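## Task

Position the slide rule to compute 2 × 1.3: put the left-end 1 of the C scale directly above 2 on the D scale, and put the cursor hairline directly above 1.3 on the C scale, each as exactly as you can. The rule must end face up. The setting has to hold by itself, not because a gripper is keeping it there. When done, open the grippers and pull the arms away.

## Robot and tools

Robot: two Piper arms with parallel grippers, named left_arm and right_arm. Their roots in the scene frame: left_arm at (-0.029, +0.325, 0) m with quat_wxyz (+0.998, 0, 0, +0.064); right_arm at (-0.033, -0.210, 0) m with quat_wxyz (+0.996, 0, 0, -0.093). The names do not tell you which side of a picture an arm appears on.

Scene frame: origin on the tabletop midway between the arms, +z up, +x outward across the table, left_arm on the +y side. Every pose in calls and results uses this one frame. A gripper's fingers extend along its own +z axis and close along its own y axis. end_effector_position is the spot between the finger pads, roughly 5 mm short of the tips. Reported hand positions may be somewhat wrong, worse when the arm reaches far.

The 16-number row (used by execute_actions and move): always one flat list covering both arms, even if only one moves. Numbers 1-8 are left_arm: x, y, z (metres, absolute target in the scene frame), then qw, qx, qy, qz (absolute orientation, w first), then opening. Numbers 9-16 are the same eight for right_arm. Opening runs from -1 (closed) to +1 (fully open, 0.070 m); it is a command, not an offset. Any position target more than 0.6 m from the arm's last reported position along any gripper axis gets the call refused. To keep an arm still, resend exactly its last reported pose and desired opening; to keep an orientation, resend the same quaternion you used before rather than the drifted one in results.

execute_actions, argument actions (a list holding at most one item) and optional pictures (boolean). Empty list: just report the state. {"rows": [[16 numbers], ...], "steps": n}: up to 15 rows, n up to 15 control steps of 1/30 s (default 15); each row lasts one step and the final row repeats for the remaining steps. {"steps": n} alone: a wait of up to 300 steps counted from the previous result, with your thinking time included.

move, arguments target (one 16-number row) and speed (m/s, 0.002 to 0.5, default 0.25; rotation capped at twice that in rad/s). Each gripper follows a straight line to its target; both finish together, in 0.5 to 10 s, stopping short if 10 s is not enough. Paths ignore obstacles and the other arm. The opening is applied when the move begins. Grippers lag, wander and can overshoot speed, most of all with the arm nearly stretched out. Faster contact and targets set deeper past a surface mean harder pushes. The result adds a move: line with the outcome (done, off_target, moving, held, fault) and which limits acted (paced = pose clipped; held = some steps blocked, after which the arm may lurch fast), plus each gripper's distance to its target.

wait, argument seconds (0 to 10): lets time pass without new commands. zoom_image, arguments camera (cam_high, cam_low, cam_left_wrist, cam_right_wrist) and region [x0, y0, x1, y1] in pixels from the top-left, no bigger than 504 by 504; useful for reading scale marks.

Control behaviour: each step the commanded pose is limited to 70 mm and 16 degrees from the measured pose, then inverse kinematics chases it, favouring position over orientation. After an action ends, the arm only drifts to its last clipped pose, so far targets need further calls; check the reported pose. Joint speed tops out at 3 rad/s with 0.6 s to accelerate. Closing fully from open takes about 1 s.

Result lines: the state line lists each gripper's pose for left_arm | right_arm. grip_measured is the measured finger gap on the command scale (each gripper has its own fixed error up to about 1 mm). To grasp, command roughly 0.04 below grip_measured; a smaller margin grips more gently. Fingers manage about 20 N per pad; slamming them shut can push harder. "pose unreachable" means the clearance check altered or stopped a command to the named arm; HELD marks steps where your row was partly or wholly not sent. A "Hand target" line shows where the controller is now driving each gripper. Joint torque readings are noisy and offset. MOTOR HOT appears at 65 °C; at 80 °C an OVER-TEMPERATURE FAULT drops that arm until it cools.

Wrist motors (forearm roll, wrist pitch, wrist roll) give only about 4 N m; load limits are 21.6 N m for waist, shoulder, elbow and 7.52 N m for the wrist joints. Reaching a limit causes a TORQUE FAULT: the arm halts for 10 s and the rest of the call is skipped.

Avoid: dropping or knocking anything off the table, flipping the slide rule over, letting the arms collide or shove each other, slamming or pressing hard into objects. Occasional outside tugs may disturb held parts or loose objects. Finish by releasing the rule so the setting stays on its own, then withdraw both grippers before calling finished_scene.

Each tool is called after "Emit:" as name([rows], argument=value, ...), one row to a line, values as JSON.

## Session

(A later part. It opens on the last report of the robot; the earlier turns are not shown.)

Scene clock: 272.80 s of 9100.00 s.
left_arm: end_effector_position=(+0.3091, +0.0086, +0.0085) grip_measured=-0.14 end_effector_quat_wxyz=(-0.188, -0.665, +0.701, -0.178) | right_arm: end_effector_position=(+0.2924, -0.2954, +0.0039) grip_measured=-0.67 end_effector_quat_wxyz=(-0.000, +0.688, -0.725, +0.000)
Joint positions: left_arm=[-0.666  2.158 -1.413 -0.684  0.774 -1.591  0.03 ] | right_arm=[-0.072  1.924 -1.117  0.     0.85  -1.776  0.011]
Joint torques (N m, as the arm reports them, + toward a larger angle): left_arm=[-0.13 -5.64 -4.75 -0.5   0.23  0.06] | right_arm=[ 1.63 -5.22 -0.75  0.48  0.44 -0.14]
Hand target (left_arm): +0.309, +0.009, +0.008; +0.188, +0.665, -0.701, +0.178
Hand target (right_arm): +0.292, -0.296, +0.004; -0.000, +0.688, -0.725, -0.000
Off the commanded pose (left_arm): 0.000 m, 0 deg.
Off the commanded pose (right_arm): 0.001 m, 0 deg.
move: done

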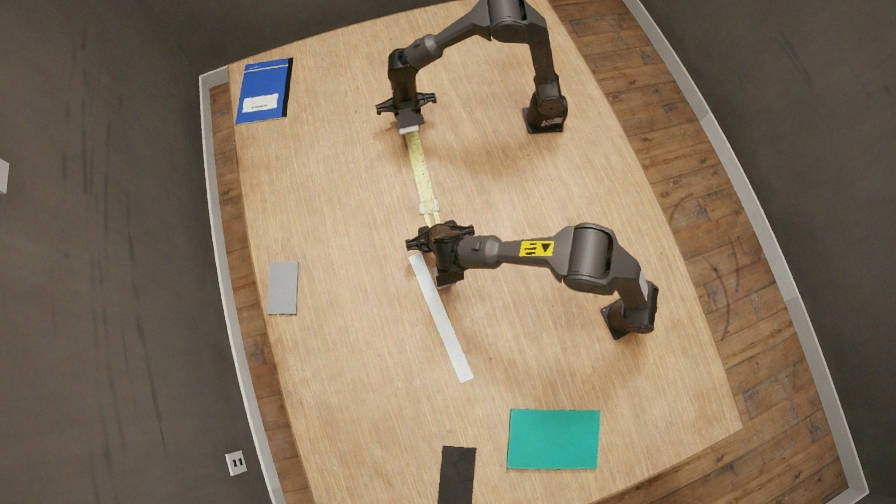

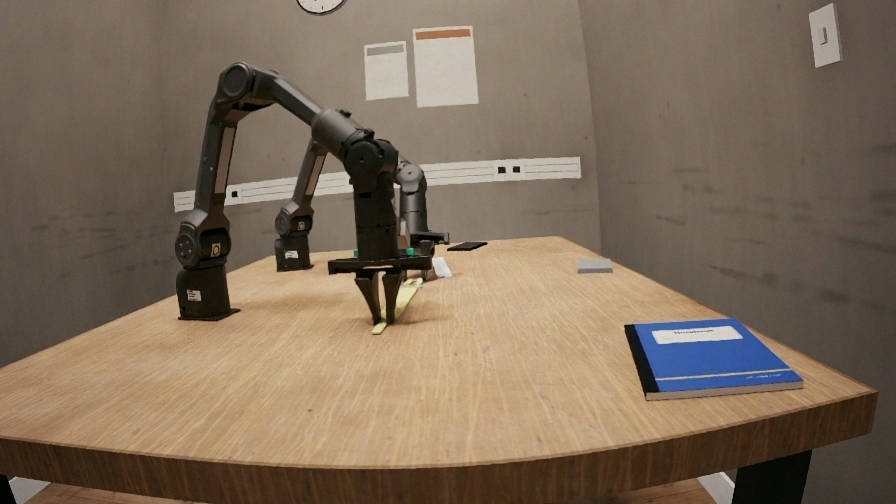

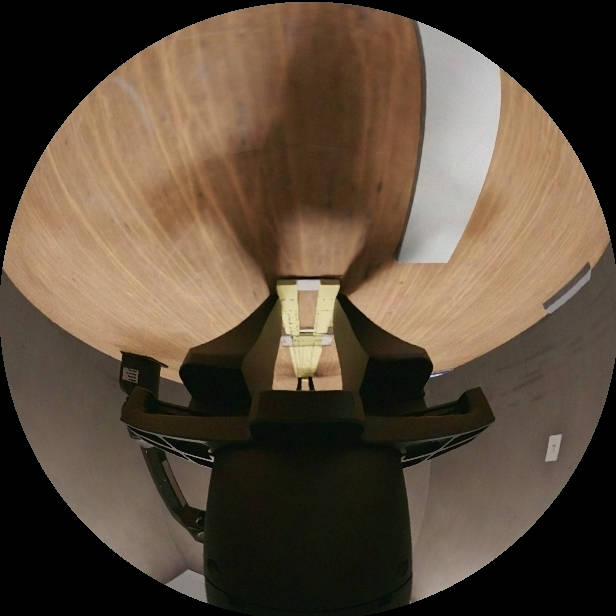

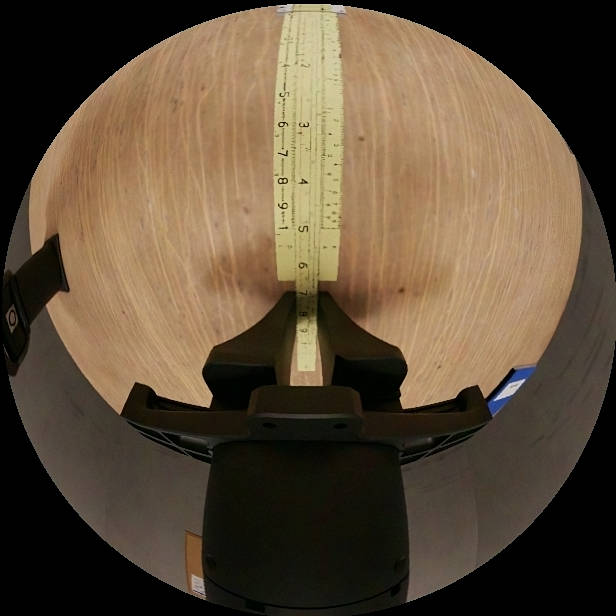

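Emit:
move(target=[0.309,0.0085,0.0085,0.1877,0.6649,-0.7007,0.1782,-0.17, 0.2927,-0.2950,0.0036,0,0.6884,-0.7254,0,-0.71], speed=0.002)

Emit:
zoom_image(camera="cam_right_wrist", region=[277,165,311,199])

Emit:
zoom_image(camera="cam_right_wrist", region=[277,211,311,245])

Scene clock: 287.07 s of 9100.00 s.
left_arm: end_effector_position=(+0.3090, +0.0085, +0.0085) grip_measured=-0.14 end_effector_quat_wxyz=(-0.188, -0.665, +0.701, -0.178) | right_arm: end_effector_position=(+0.2924, -0.2954, +0.0036) grip_measured=-0.67 end_effector_quat_wxyz=(+0.000, +0.688, -0.726, -0.000)
Joint positions: left_arm=[-0.667  2.158 -1.413 -0.684  0.774 -1.591  0.03 ] | right_arm=[-0.071  1.926 -1.118 -0.001  0.851 -1.775  0.011]
Joint torques (N m, as the arm reports them, + toward a larger angle): left_arm=[-1.33 -5.69 -4.72 -0.68  0.19  0.02] | right_arm=[ 2.7  -2.98 -1.41  0.48  0.01  0.17]
Hand target (left_arm): +0.309, +0.009, +0.009; +0.188, +0.665, -0.701, +0.178
Hand target (right_arm): +0.293, -0.295, +0.004; -0.000, +0.688, -0.725, -0.000
Off the commanded pose (left_arm): 0.000 m, 0 deg.
Off the commanded pose (right_arm): 0.001 m, 0 deg.
After step 90, 10.57 s passed at rest.
move: done

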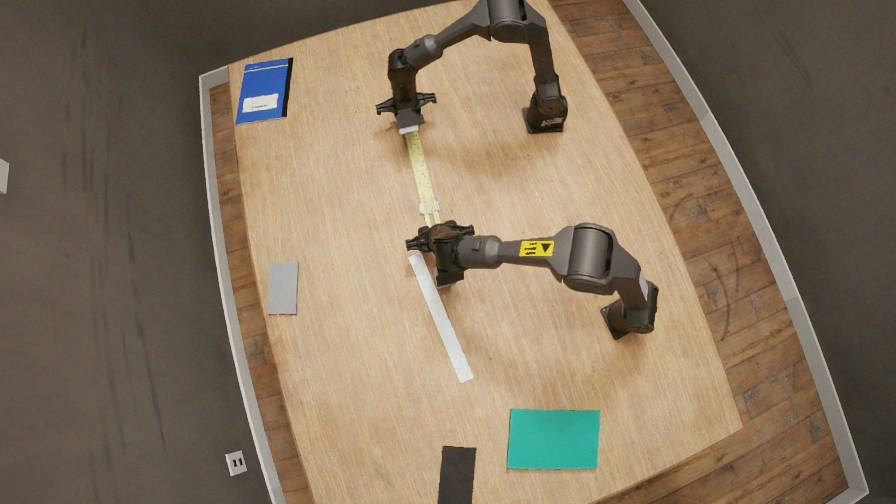

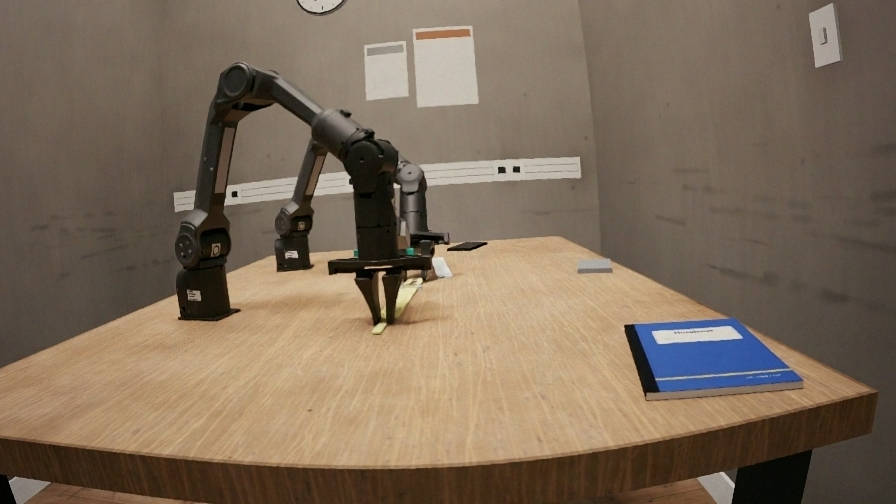

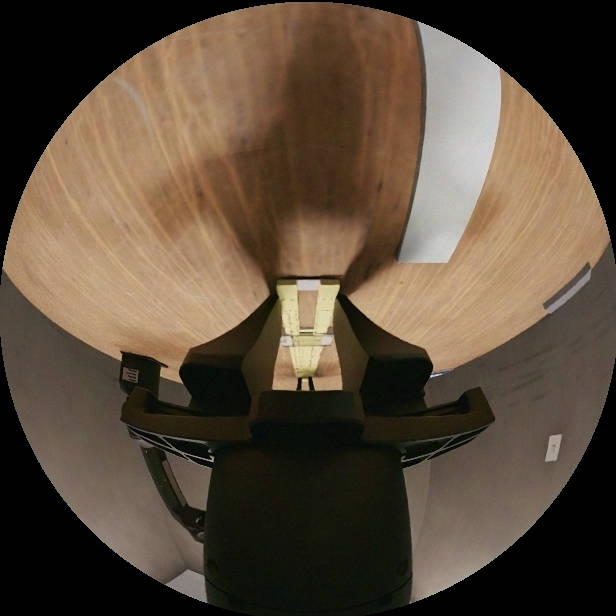

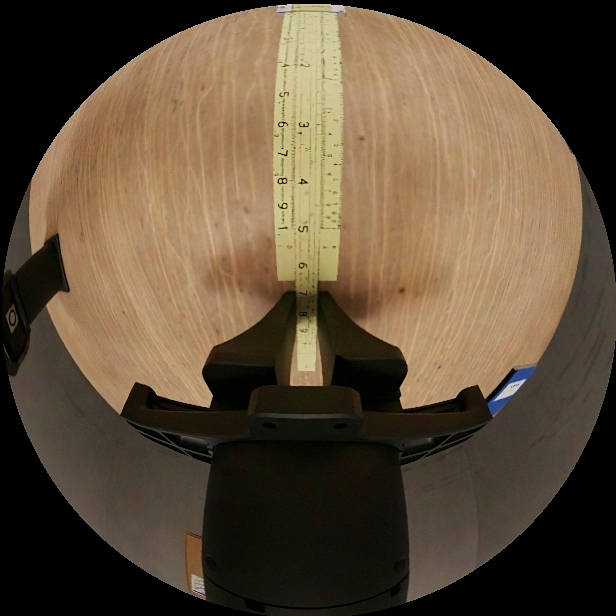

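Region (277, 165, 311, 199) of cam_right_wrist's 616x616 image, scaled by 14.824, with more detail than that image has.

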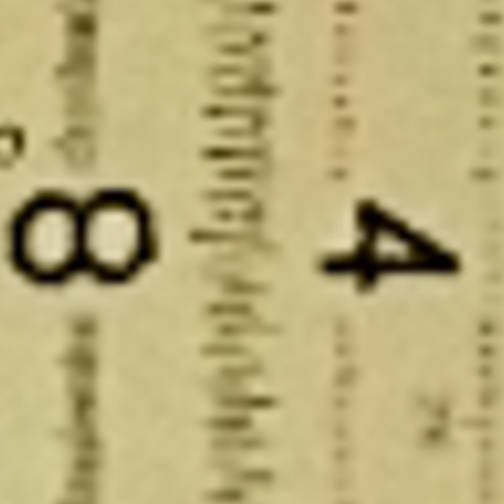

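Region (277, 211, 311, 245) of cam_right_wrist's 616x616 image, scaled by 14.824, with more detail than that image has.

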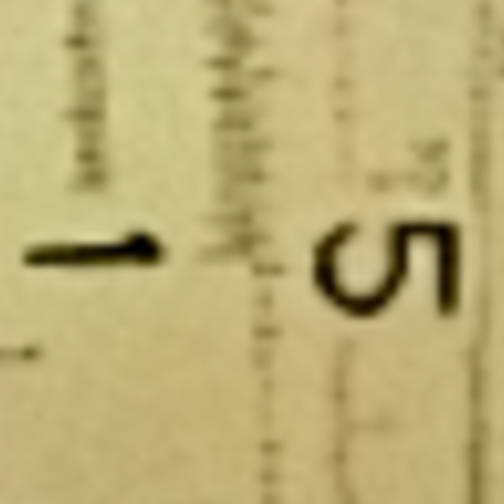

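It hadn't moved yet at the end of the move; torque is building. Wait briefly and look again.

Emit:
wait(seconds=0.5)

Emit:
zoom_image(camera="cam_right_wrist", region=[277,165,311,199])

Emit:
zoom_image(camera="cam_right_wrist", region=[277,211,311,245])

Scene clock: 290.03 s of 9100.00 s.
left_arm: end_effector_position=(+0.3090, +0.0085, +0.0085) grip_measured=-0.14 end_effector_quat_wxyz=(-0.188, -0.665, +0.701, -0.178) | right_arm: end_effector_position=(+0.2927, -0.2950, +0.0036) grip_measured=-0.67 end_effector_quat_wxyz=(-0.000, +0.688, -0.725, +0.000)
Joint positions: left_arm=[-0.667  2.158 -1.413 -0.684  0.774 -1.591  0.03 ] | right_arm=[-0.07   1.926 -1.118  0.     0.85  -1.775  0.011]
Joint torques (N m, as the arm reports them, + toward a larger angle): left_arm=[-1.23 -5.59 -4.57 -0.75  0.16 -0.05] | right_arm=[ 3.54 -3.12 -1.27  1.11 -0.47 -0.15]
Hand target (left_arm): +0.309, +0.009, +0.009; +0.188, +0.665, -0.701, +0.178
Hand target (right_arm): +0.293, -0.295, +0.004; -0.000, +0.688, -0.725, -0.000
Off the commanded pose (left_arm): 0.000 m, 0 deg.
Off the commanded pose (right_arm): 0.000 m, 0 deg.
Steps of this call (steps 1 to 89: nothing new was sent). Readings (end_effector_position):
1: left_arm (+0.3090, +0.0085, +0.0085) | right_arm (+0.2924, -0.2954, +0.0036)
2: left_arm (+0.3090, +0.0085, +0.0085) | right_arm (+0.2924, -0.2954, +0.0036)
4: left_arm (+0.3090, +0.0085, +0.0085) | right_arm (+0.2924, -0.2954, +0.0036)
8: left_arm (+0.3090, +0.0085, +0.0085) | right_arm (+0.2924, -0.2954, +0.0036)
89: the state above

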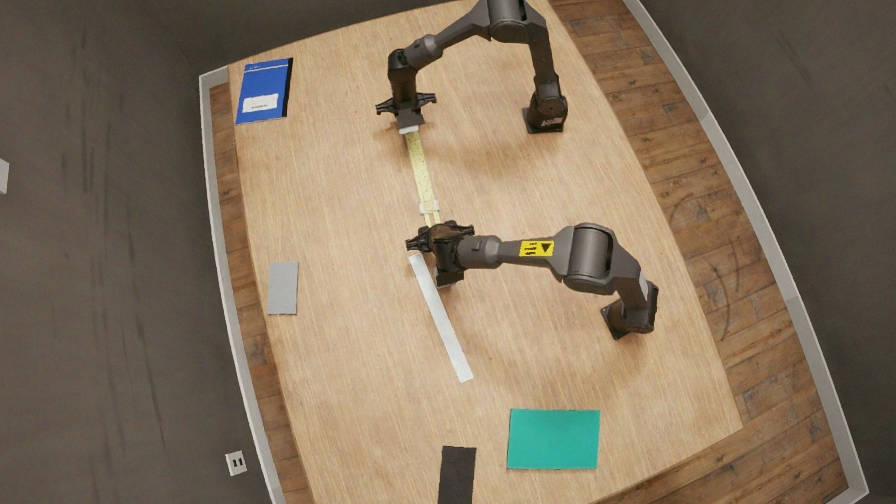

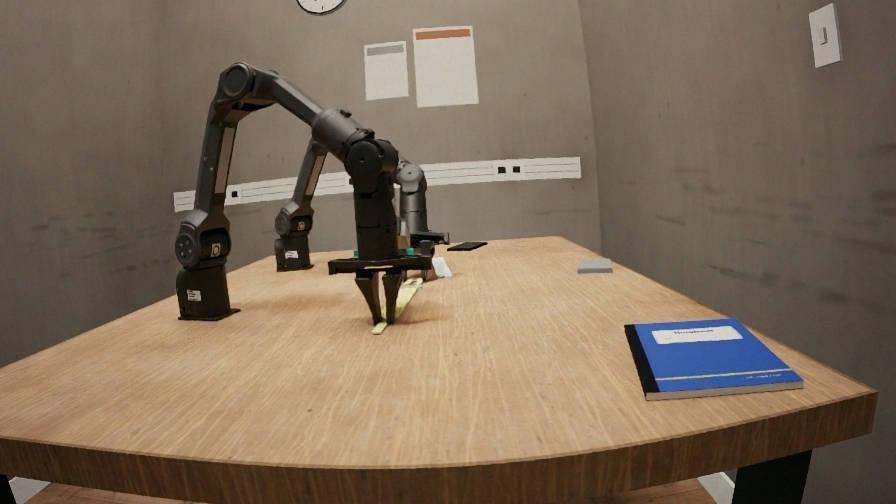

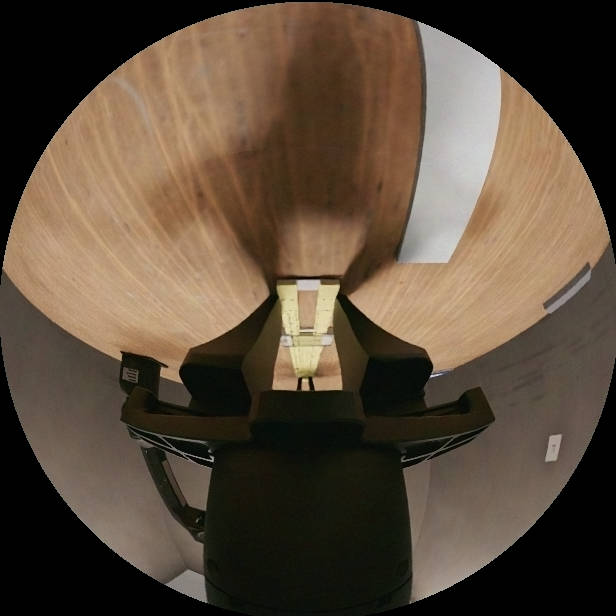

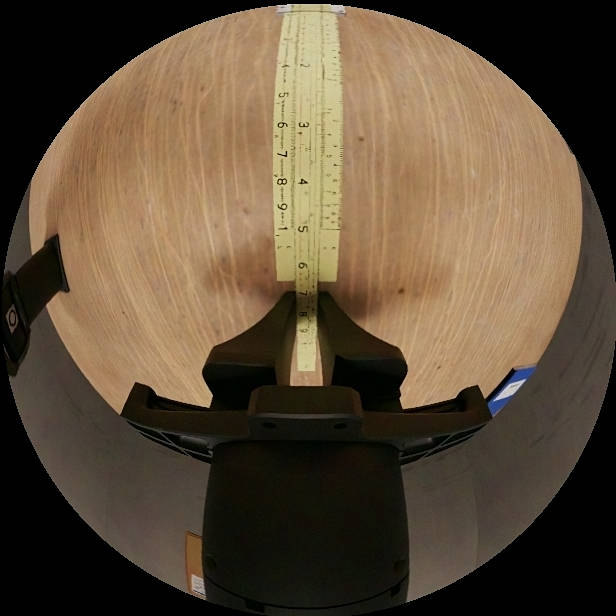

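Region (277, 165, 311, 199) of cam_right_wrist's 616x616 image, scaled by 14.824, with more detail than that image has.

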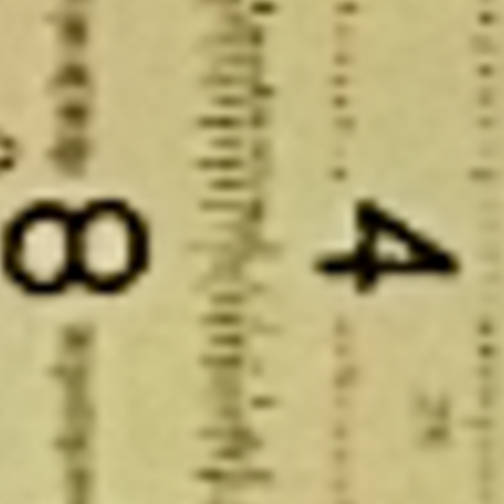

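Region (277, 211, 311, 245) of cam_right_wrist's 616x616 image, scaled by 14.824, with more detail than that image has.

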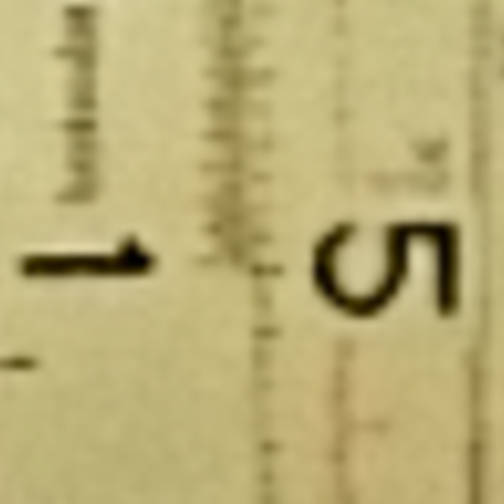

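Emit:
move(target=[0.309,0.0085,0.0085,0.1877,0.6649,-0.7007,0.1782,-0.17, 0.2927,-0.29474,0.0036,0,0.6884,-0.7254,0,-0.71], speed=0.002)

Emit:
wait(seconds=2)

Emit:
zoom_image(camera="cam_right_wrist", region=[277,165,311,199])

Emit:
zoom_image(camera="cam_right_wrist", region=[277,211,311,245])

Scene clock: 314.07 s of 9100.00 s.
left_arm: end_effector_position=(+0.3090, +0.0085, +0.0085) grip_measured=-0.14 end_effector_quat_wxyz=(-0.188, -0.665, +0.701, -0.178) | right_arm: end_effector_position=(+0.2927, -0.2948, +0.0036) grip_measured=-0.67 end_effector_quat_wxyz=(+0.000, +0.688, -0.725, +0.000)
Joint positions: left_arm=[-0.667  2.158 -1.413 -0.684  0.774 -1.591  0.03 ] | right_arm=[-0.07   1.926 -1.118 -0.     0.85  -1.774  0.011]
Joint torques (N m, as the arm reports them, + toward a larger angle): left_arm=[-1.12 -5.64 -4.6  -0.82  0.12 -0.08] | right_arm=[ 3.28 -3.49 -0.65  0.76  0.13  0.21]
Hand target (left_arm): +0.309, +0.008, +0.009; +0.188, +0.665, -0.701, +0.178
Hand target (right_arm): +0.293, -0.295, +0.004; -0.000, +0.688, -0.725, -0.000
Off the commanded pose (left_arm): 0.000 m, 0 deg.
Off the commanded pose (right_arm): 0.000 m, 0 deg.
After step 90, 20.33 s passed at rest.
move: done

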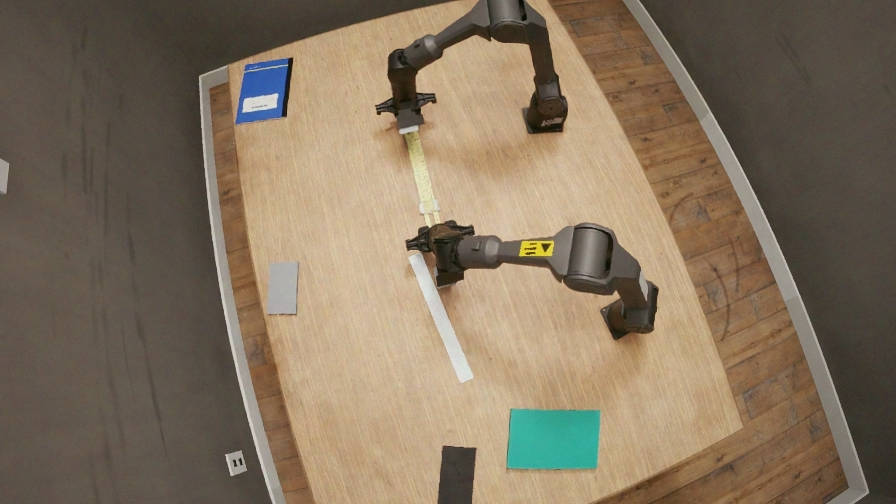

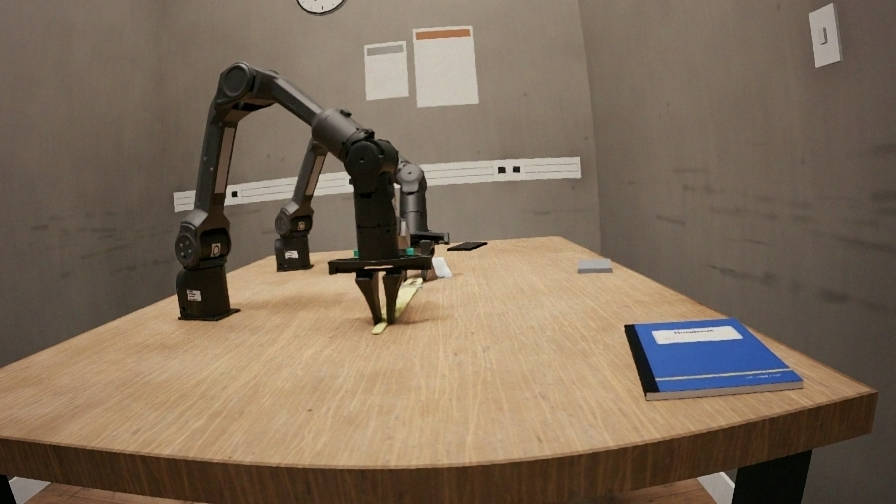

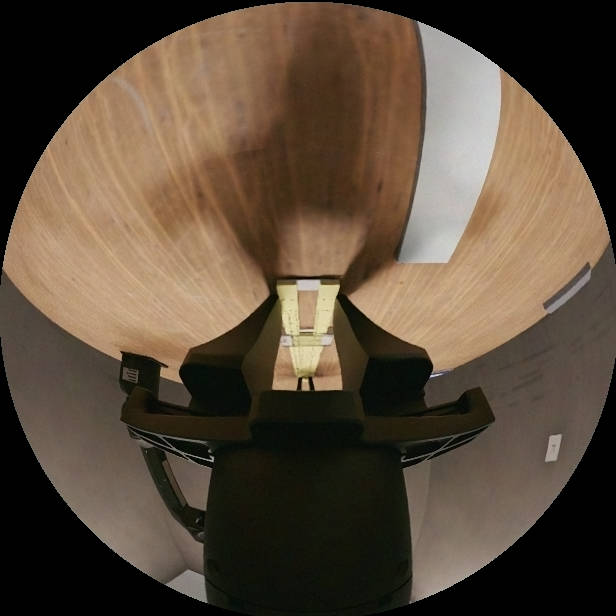

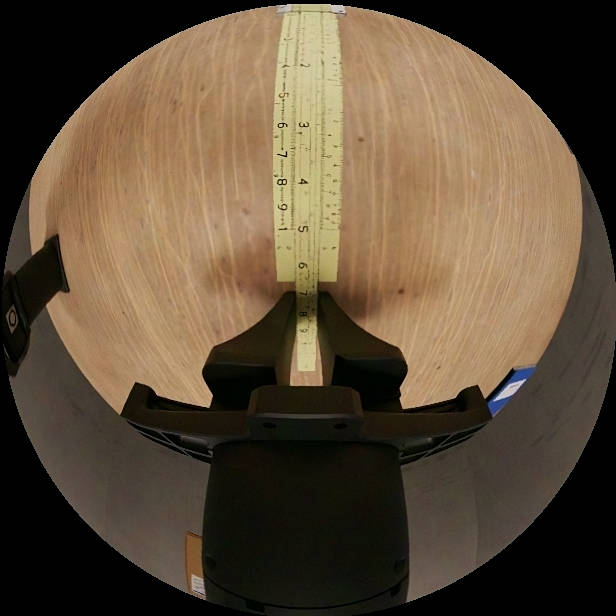

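Scene clock: 316.07 s of 9100.00 s.
left_arm: end_effector_position=(+0.3090, +0.0085, +0.0085) grip_measured=-0.14 end_effector_quat_wxyz=(-0.188, -0.665, +0.701, -0.178) | right_arm: end_effector_position=(+0.2927, -0.2948, +0.0036) grip_measured=-0.67 end_effector_quat_wxyz=(+0.000, +0.688, -0.725, +0.000)
Joint positions: left_arm=[-0.667  2.158 -1.413 -0.684  0.774 -1.591  0.03 ] | right_arm=[-0.07   1.926 -1.118 -0.     0.85  -1.774  0.011]
Joint torques (N m, as the arm reports them, + toward a larger angle): left_arm=[-1.2  -5.76 -4.57 -0.86  0.1  -0.14] | right_arm=[ 3.39 -4.16 -0.25  0.96  0.09  0.16]
Hand target (left_arm): +0.309, +0.008, +0.009; +0.188, +0.665, -0.701, +0.178
Hand target (right_arm): +0.293, -0.295, +0.004; -0.000, +0.688, -0.725, -0.000
Off the commanded pose (left_arm): 0.000 m, 0 deg.
Off the commanded pose (right_arm): 0.000 m, 0 deg.
Steps of this call (steps 1 to 60: nothing new was sent). Readings (end_effector_position):
1: left_arm (+0.3090, +0.0085, +0.0085) | right_arm (+0.2927, -0.2948, +0.0036)
2: left_arm (+0.3090, +0.0085, +0.0085) | right_arm (+0.2927, -0.2948, +0.0036)
4: left_arm (+0.3090, +0.0085, +0.0085) | right_arm (+0.2927, -0.2948, +0.0036)
8: left_arm (+0.3090, +0.0085, +0.0085) | right_arm (+0.2927, -0.2948, +0.0036)
60: the state above

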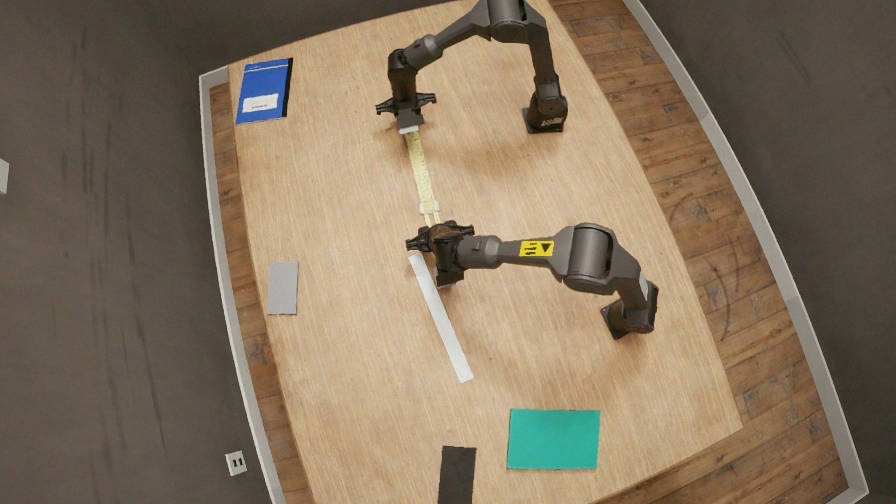

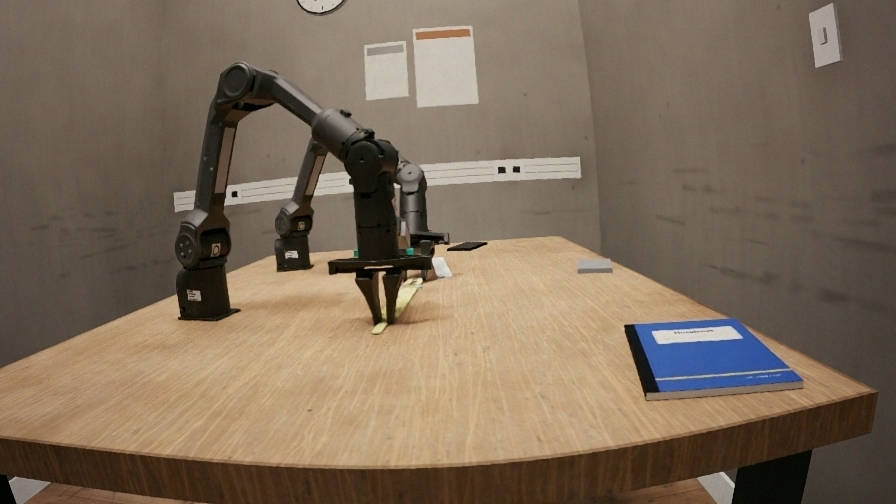

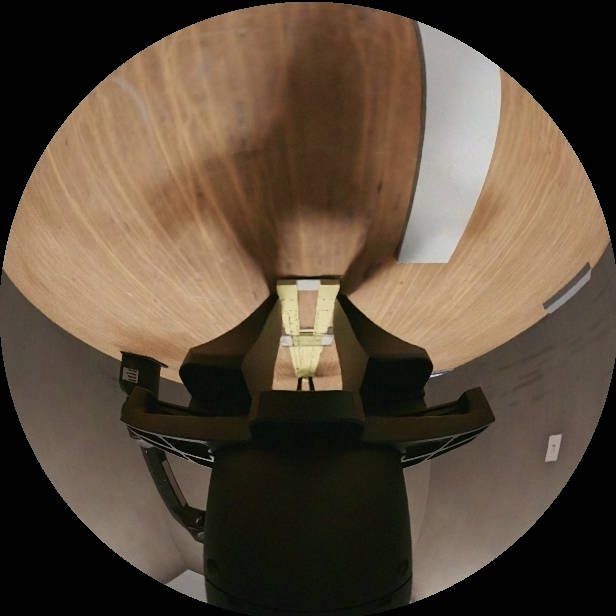

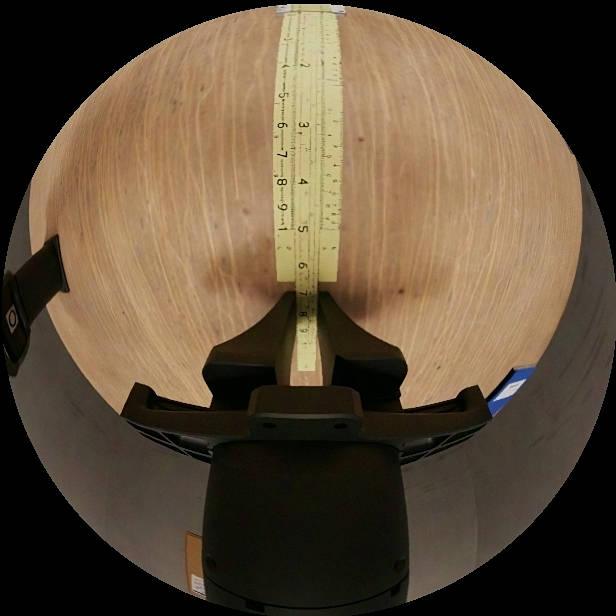

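Region (277, 165, 311, 199) of cam_right_wrist's 616x616 image, scaled by 14.824, with more detail than that image has.

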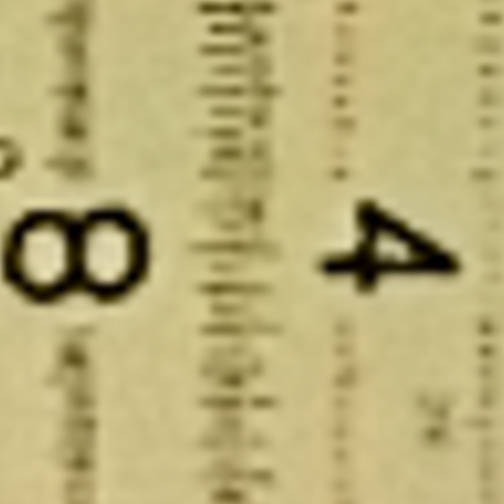

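Region (277, 211, 311, 245) of cam_right_wrist's 616x616 image, scaled by 14.824, with more detail than that image has.

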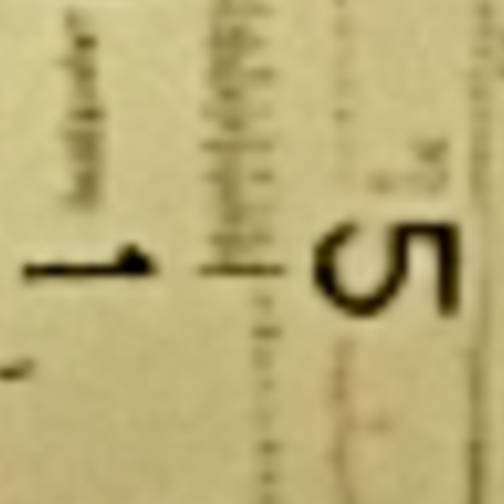

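Emit:
zoom_image(camera="cam_right_wrist", region=[260,0,360,100])

Emit:
zoom_image(camera="cam_high", region=[380,130,500,250])

Region (260, 0, 360, 100) of cam_right_wrist's 616x616 image, scaled by 5.040, with more detail than that image has.

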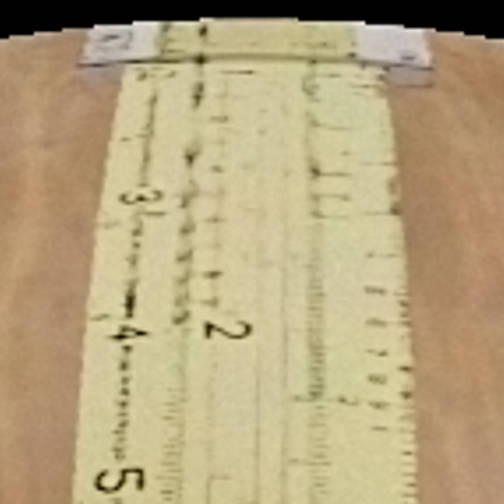

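Region (380, 130, 500, 250) of cam_high's 896x504 image, scaled by 4.200, with more detail than that image has.

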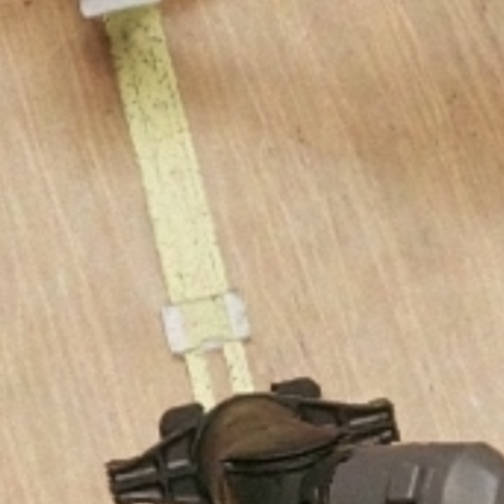

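Emit:
execute_actions([
  {"rows":[[0.309,0.0085,0.0085,0.1877,0.6649,-0.7007,0.1782,-0.17,0.2927,-0.2948,0.0036,0,0.6884,-0.7254,0,-0.66],[0.309,0.0085,0.0085,0.1877,0.6649,-0.7007,0.1782,-0.17,0.2927,-0.2948,0.0036,0,0.6884,-0.7254,0,-0.62],[0.309,0.0085,0.0085,0.1877,0.6649,-0.7007,0.1782,-0.17,0.2927,-0.2948,0.0036,0,0.6884,-0.7254,0,-0.56],[0.309,0.0085,0.0085,0.1877,0.6649,-0.7007,0.1782,-0.17,0.2927,-0.2948,0.0036,0,0.6884,-0.7254,0,-0.50],[0.309,0.0085,0.0085,0.1877,0.6649,-0.7007,0.1782,-0.17,0.2927,-0.2948,0.0036,0,0.6884,-0.7254,0,-0.44],[0.309,0.0085,0.0085,0.1877,0.6649,-0.7007,0.1782,-0.17,0.2927,-0.2948,0.0036,0,0.6884,-0.7254,0,-0.38],[0.309,0.0085,0.0085,0.1877,0.6649,-0.7007,0.1782,-0.17,0.2927,-0.2949,0.0042,0,0.6884,-0.7254,0,-0.32],[0.309,0.0085,0.0085,0.1877,0.6649,-0.7007,0.1782,-0.17,0.2927,-0.295,0.0056,0,0.6884,-0.7254,0,-0.26],[0.309,0.0085,0.0085,0.1877,0.6649,-0.7007,0.1782,-0.17,0.2927,-0.2951,0.0078,0,0.6884,-0.7254,0,-0.20],[0.309,0.0085,0.0085,0.1877,0.6649,-0.7007,0.1782,-0.17,0.2927,-0.2952,0.0108,0,0.6884,-0.7254,0,-0.14],[0.309,0.0085,0.0085,0.1877,0.6649,-0.7007,0.1782,-0.17,0.2927,-0.2952,0.0142,0,0.6884,-0.7254,0,-0.08],[0.309,0.0085,0.0085,0.1877,0.6649,-0.7007,0.1782,-0.17,0.2927,-0.2952,0.0178,0,0.6884,-0.7254,0,-0.02],[0.309,0.0085,0.0085,0.1877,0.6649,-0.7007,0.1782,-0.17,0.2927,-0.2952,0.021,0,0.6884,-0.7254,0,0.04],[0.309,0.0085,0.0085,0.1877,0.6649,-0.7007,0.1782,-0.17,0.2927,-0.2952,0.0235,0,0.6884,-0.7254,0,0.10],[0.309,0.0085,0.0085,0.1877,0.6649,-0.7007,0.1782,-0.17,0.2927,-0.2952,0.025,0,0.6884,-0.7254,0,0.16]],"steps":15},
], pictures=false)

Emit:
move(target=[0.309,0.0085,0.0085,0.1877,0.6649,-0.7007,0.1782,-0.17, 0.2765,-0.072,0.028,0,0.0297,0.99956,0,1.0], speed=0.4)

Emit:
zoom_image(camera="cam_right_wrist", region=[208,200,408,340])

Scene clock: 394.83 s of 9100.00 s.
left_arm: end_effector_position=(+0.3086, +0.0080, +0.0086) grip_measured=-0.14 end_effector_quat_wxyz=(-0.188, -0.665, +0.701, -0.178) | right_arm: end_effector_position=(+0.2927, -0.2945, +0.0226) grip_measured=+0.15 end_effector_quat_wxyz=(+0.000, +0.689, -0.725, -0.001)
Joint positions: left_arm=[-0.668  2.158 -1.413 -0.685  0.774 -1.591  0.03 ] | right_arm=[-0.069  1.889 -1.149  0.001  0.92  -1.775  0.04 ]
Joint torques (N m, as the arm reports them, + toward a larger angle): left_arm=[ 1.31 -5.58 -4.23 -0.22  0.   -0.17] | right_arm=[-0.04 -6.37 -2.46 -0.06  0.   -0.24]
Hand target (left_arm): +0.309, +0.008, +0.008; +0.188, +0.665, -0.701, +0.178
Hand target (right_arm): +0.293, -0.295, +0.025; -0.000, +0.688, -0.725, +0.000
Off the commanded pose (left_arm): 0.001 m, 0 deg.
Off the commanded pose (right_arm): 0.002 m, 0 deg.
Steps of this call (steps 1 to 90: nothing new was sent; then 75.27 s passed at rest; steps 91 to 105: all 15 steps of this action). Readings (end_effector_position):
91: left_arm (+0.3090, +0.0084, +0.0085) | right_arm (+0.2926, -0.2945, +0.0035)
92: left_arm (+0.3088, +0.0080, +0.0087) | right_arm (+0.2919, -0.2941, +0.0027)
94: left_arm (+0.3086, +0.0076, +0.0087) | right_arm (+0.2916, -0.2940, +0.0026)
98: left_arm (+0.3086, +0.0077, +0.0087) | right_arm (+0.2915, -0.2940, +0.0031)
105: the state above

Scene clock: 397.53 s of 9100.00 s.
left_arm: end_effector_position=(+0.3090, +0.0085, +0.0085) grip_measured=-0.14 end_effector_quat_wxyz=(-0.188, -0.665, +0.701, -0.178) | right_arm: end_effector_position=(+0.2736, -0.0715, +0.0280) grip_measured=+0.98 end_effector_quat_wxyz=(-0.000, +0.029, +1.000, +0.000)
Joint positions: left_arm=[-0.667  2.158 -1.413 -0.684  0.774 -1.591  0.03 ] | right_arm=[ 0.608  1.877 -1.155  0.001  0.937  0.479  0.069]
Joint torques (N m, as the arm reports them, + toward a larger angle): left_arm=[ 1.54 -5.83 -3.85 -0.26 -0.06 -0.07] | right_arm=[ 0.53 -5.96 -2.58  0.02  0.02 -0.24]
Hand target (left_arm): +0.309, +0.008, +0.008; +0.188, +0.665, -0.701, +0.178
Hand target (right_arm): +0.274, -0.072, +0.028; -0.001, +0.030, +1.000, +0.001
Off the commanded pose (left_arm): 0.000 m, 0 deg.
Off the commanded pose (right_arm): 0.003 m, 0 deg.
move: done

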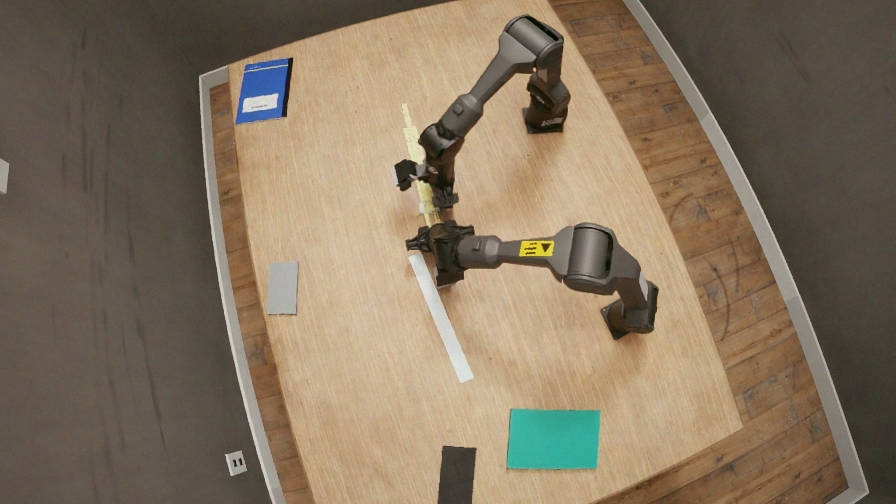

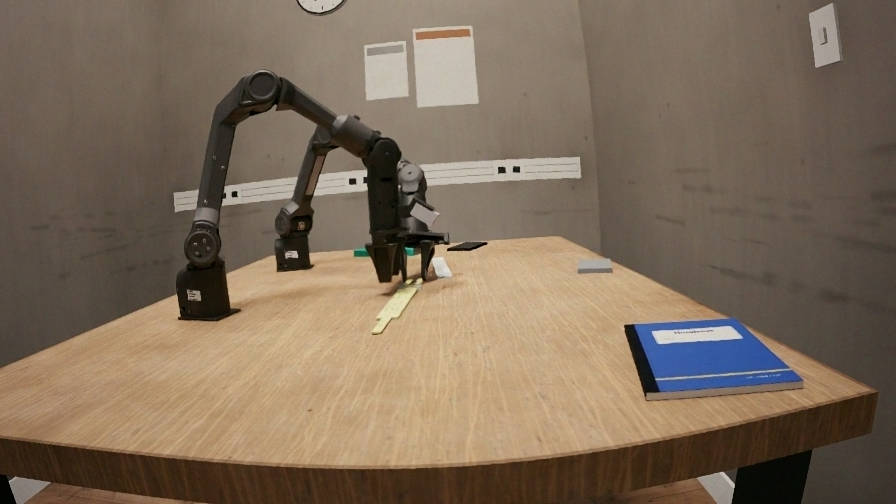

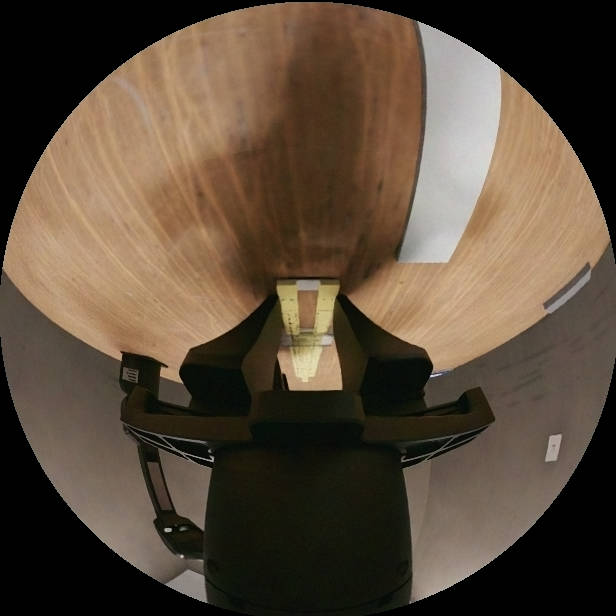

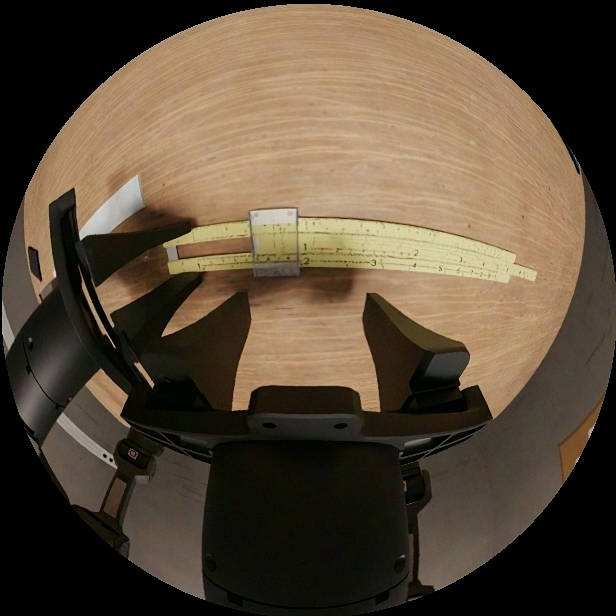

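Region (208, 200, 408, 340) of cam_right_wrist's 616x616 image, scaled by 2.520, with more detail than that image has; it fills the top 353 rows of this view, and the rest is white.

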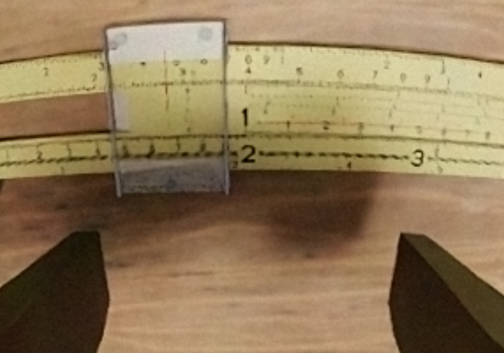

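Emit:
zoom_image(camera="cam_right_wrist", region=[290,236,324,270])

Emit:
zoom_image(camera="cam_right_wrist", region=[280,226,364,282])

Region (290, 236, 324, 270) of cam_right_wrist's 616x616 image, scaled by 14.824, with more detail than that image has.

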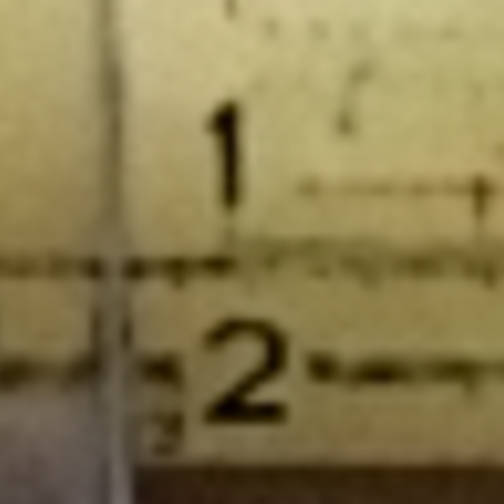

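Region (280, 226, 364, 282) of cam_right_wrist's 616x616 image, scaled by 6.000, with more detail than that image has.

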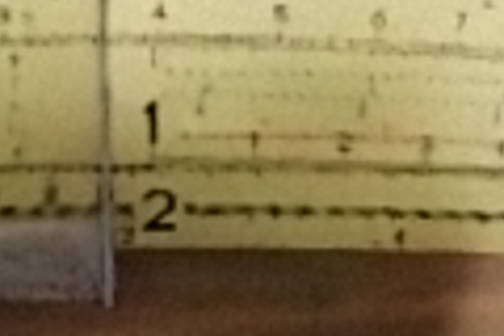

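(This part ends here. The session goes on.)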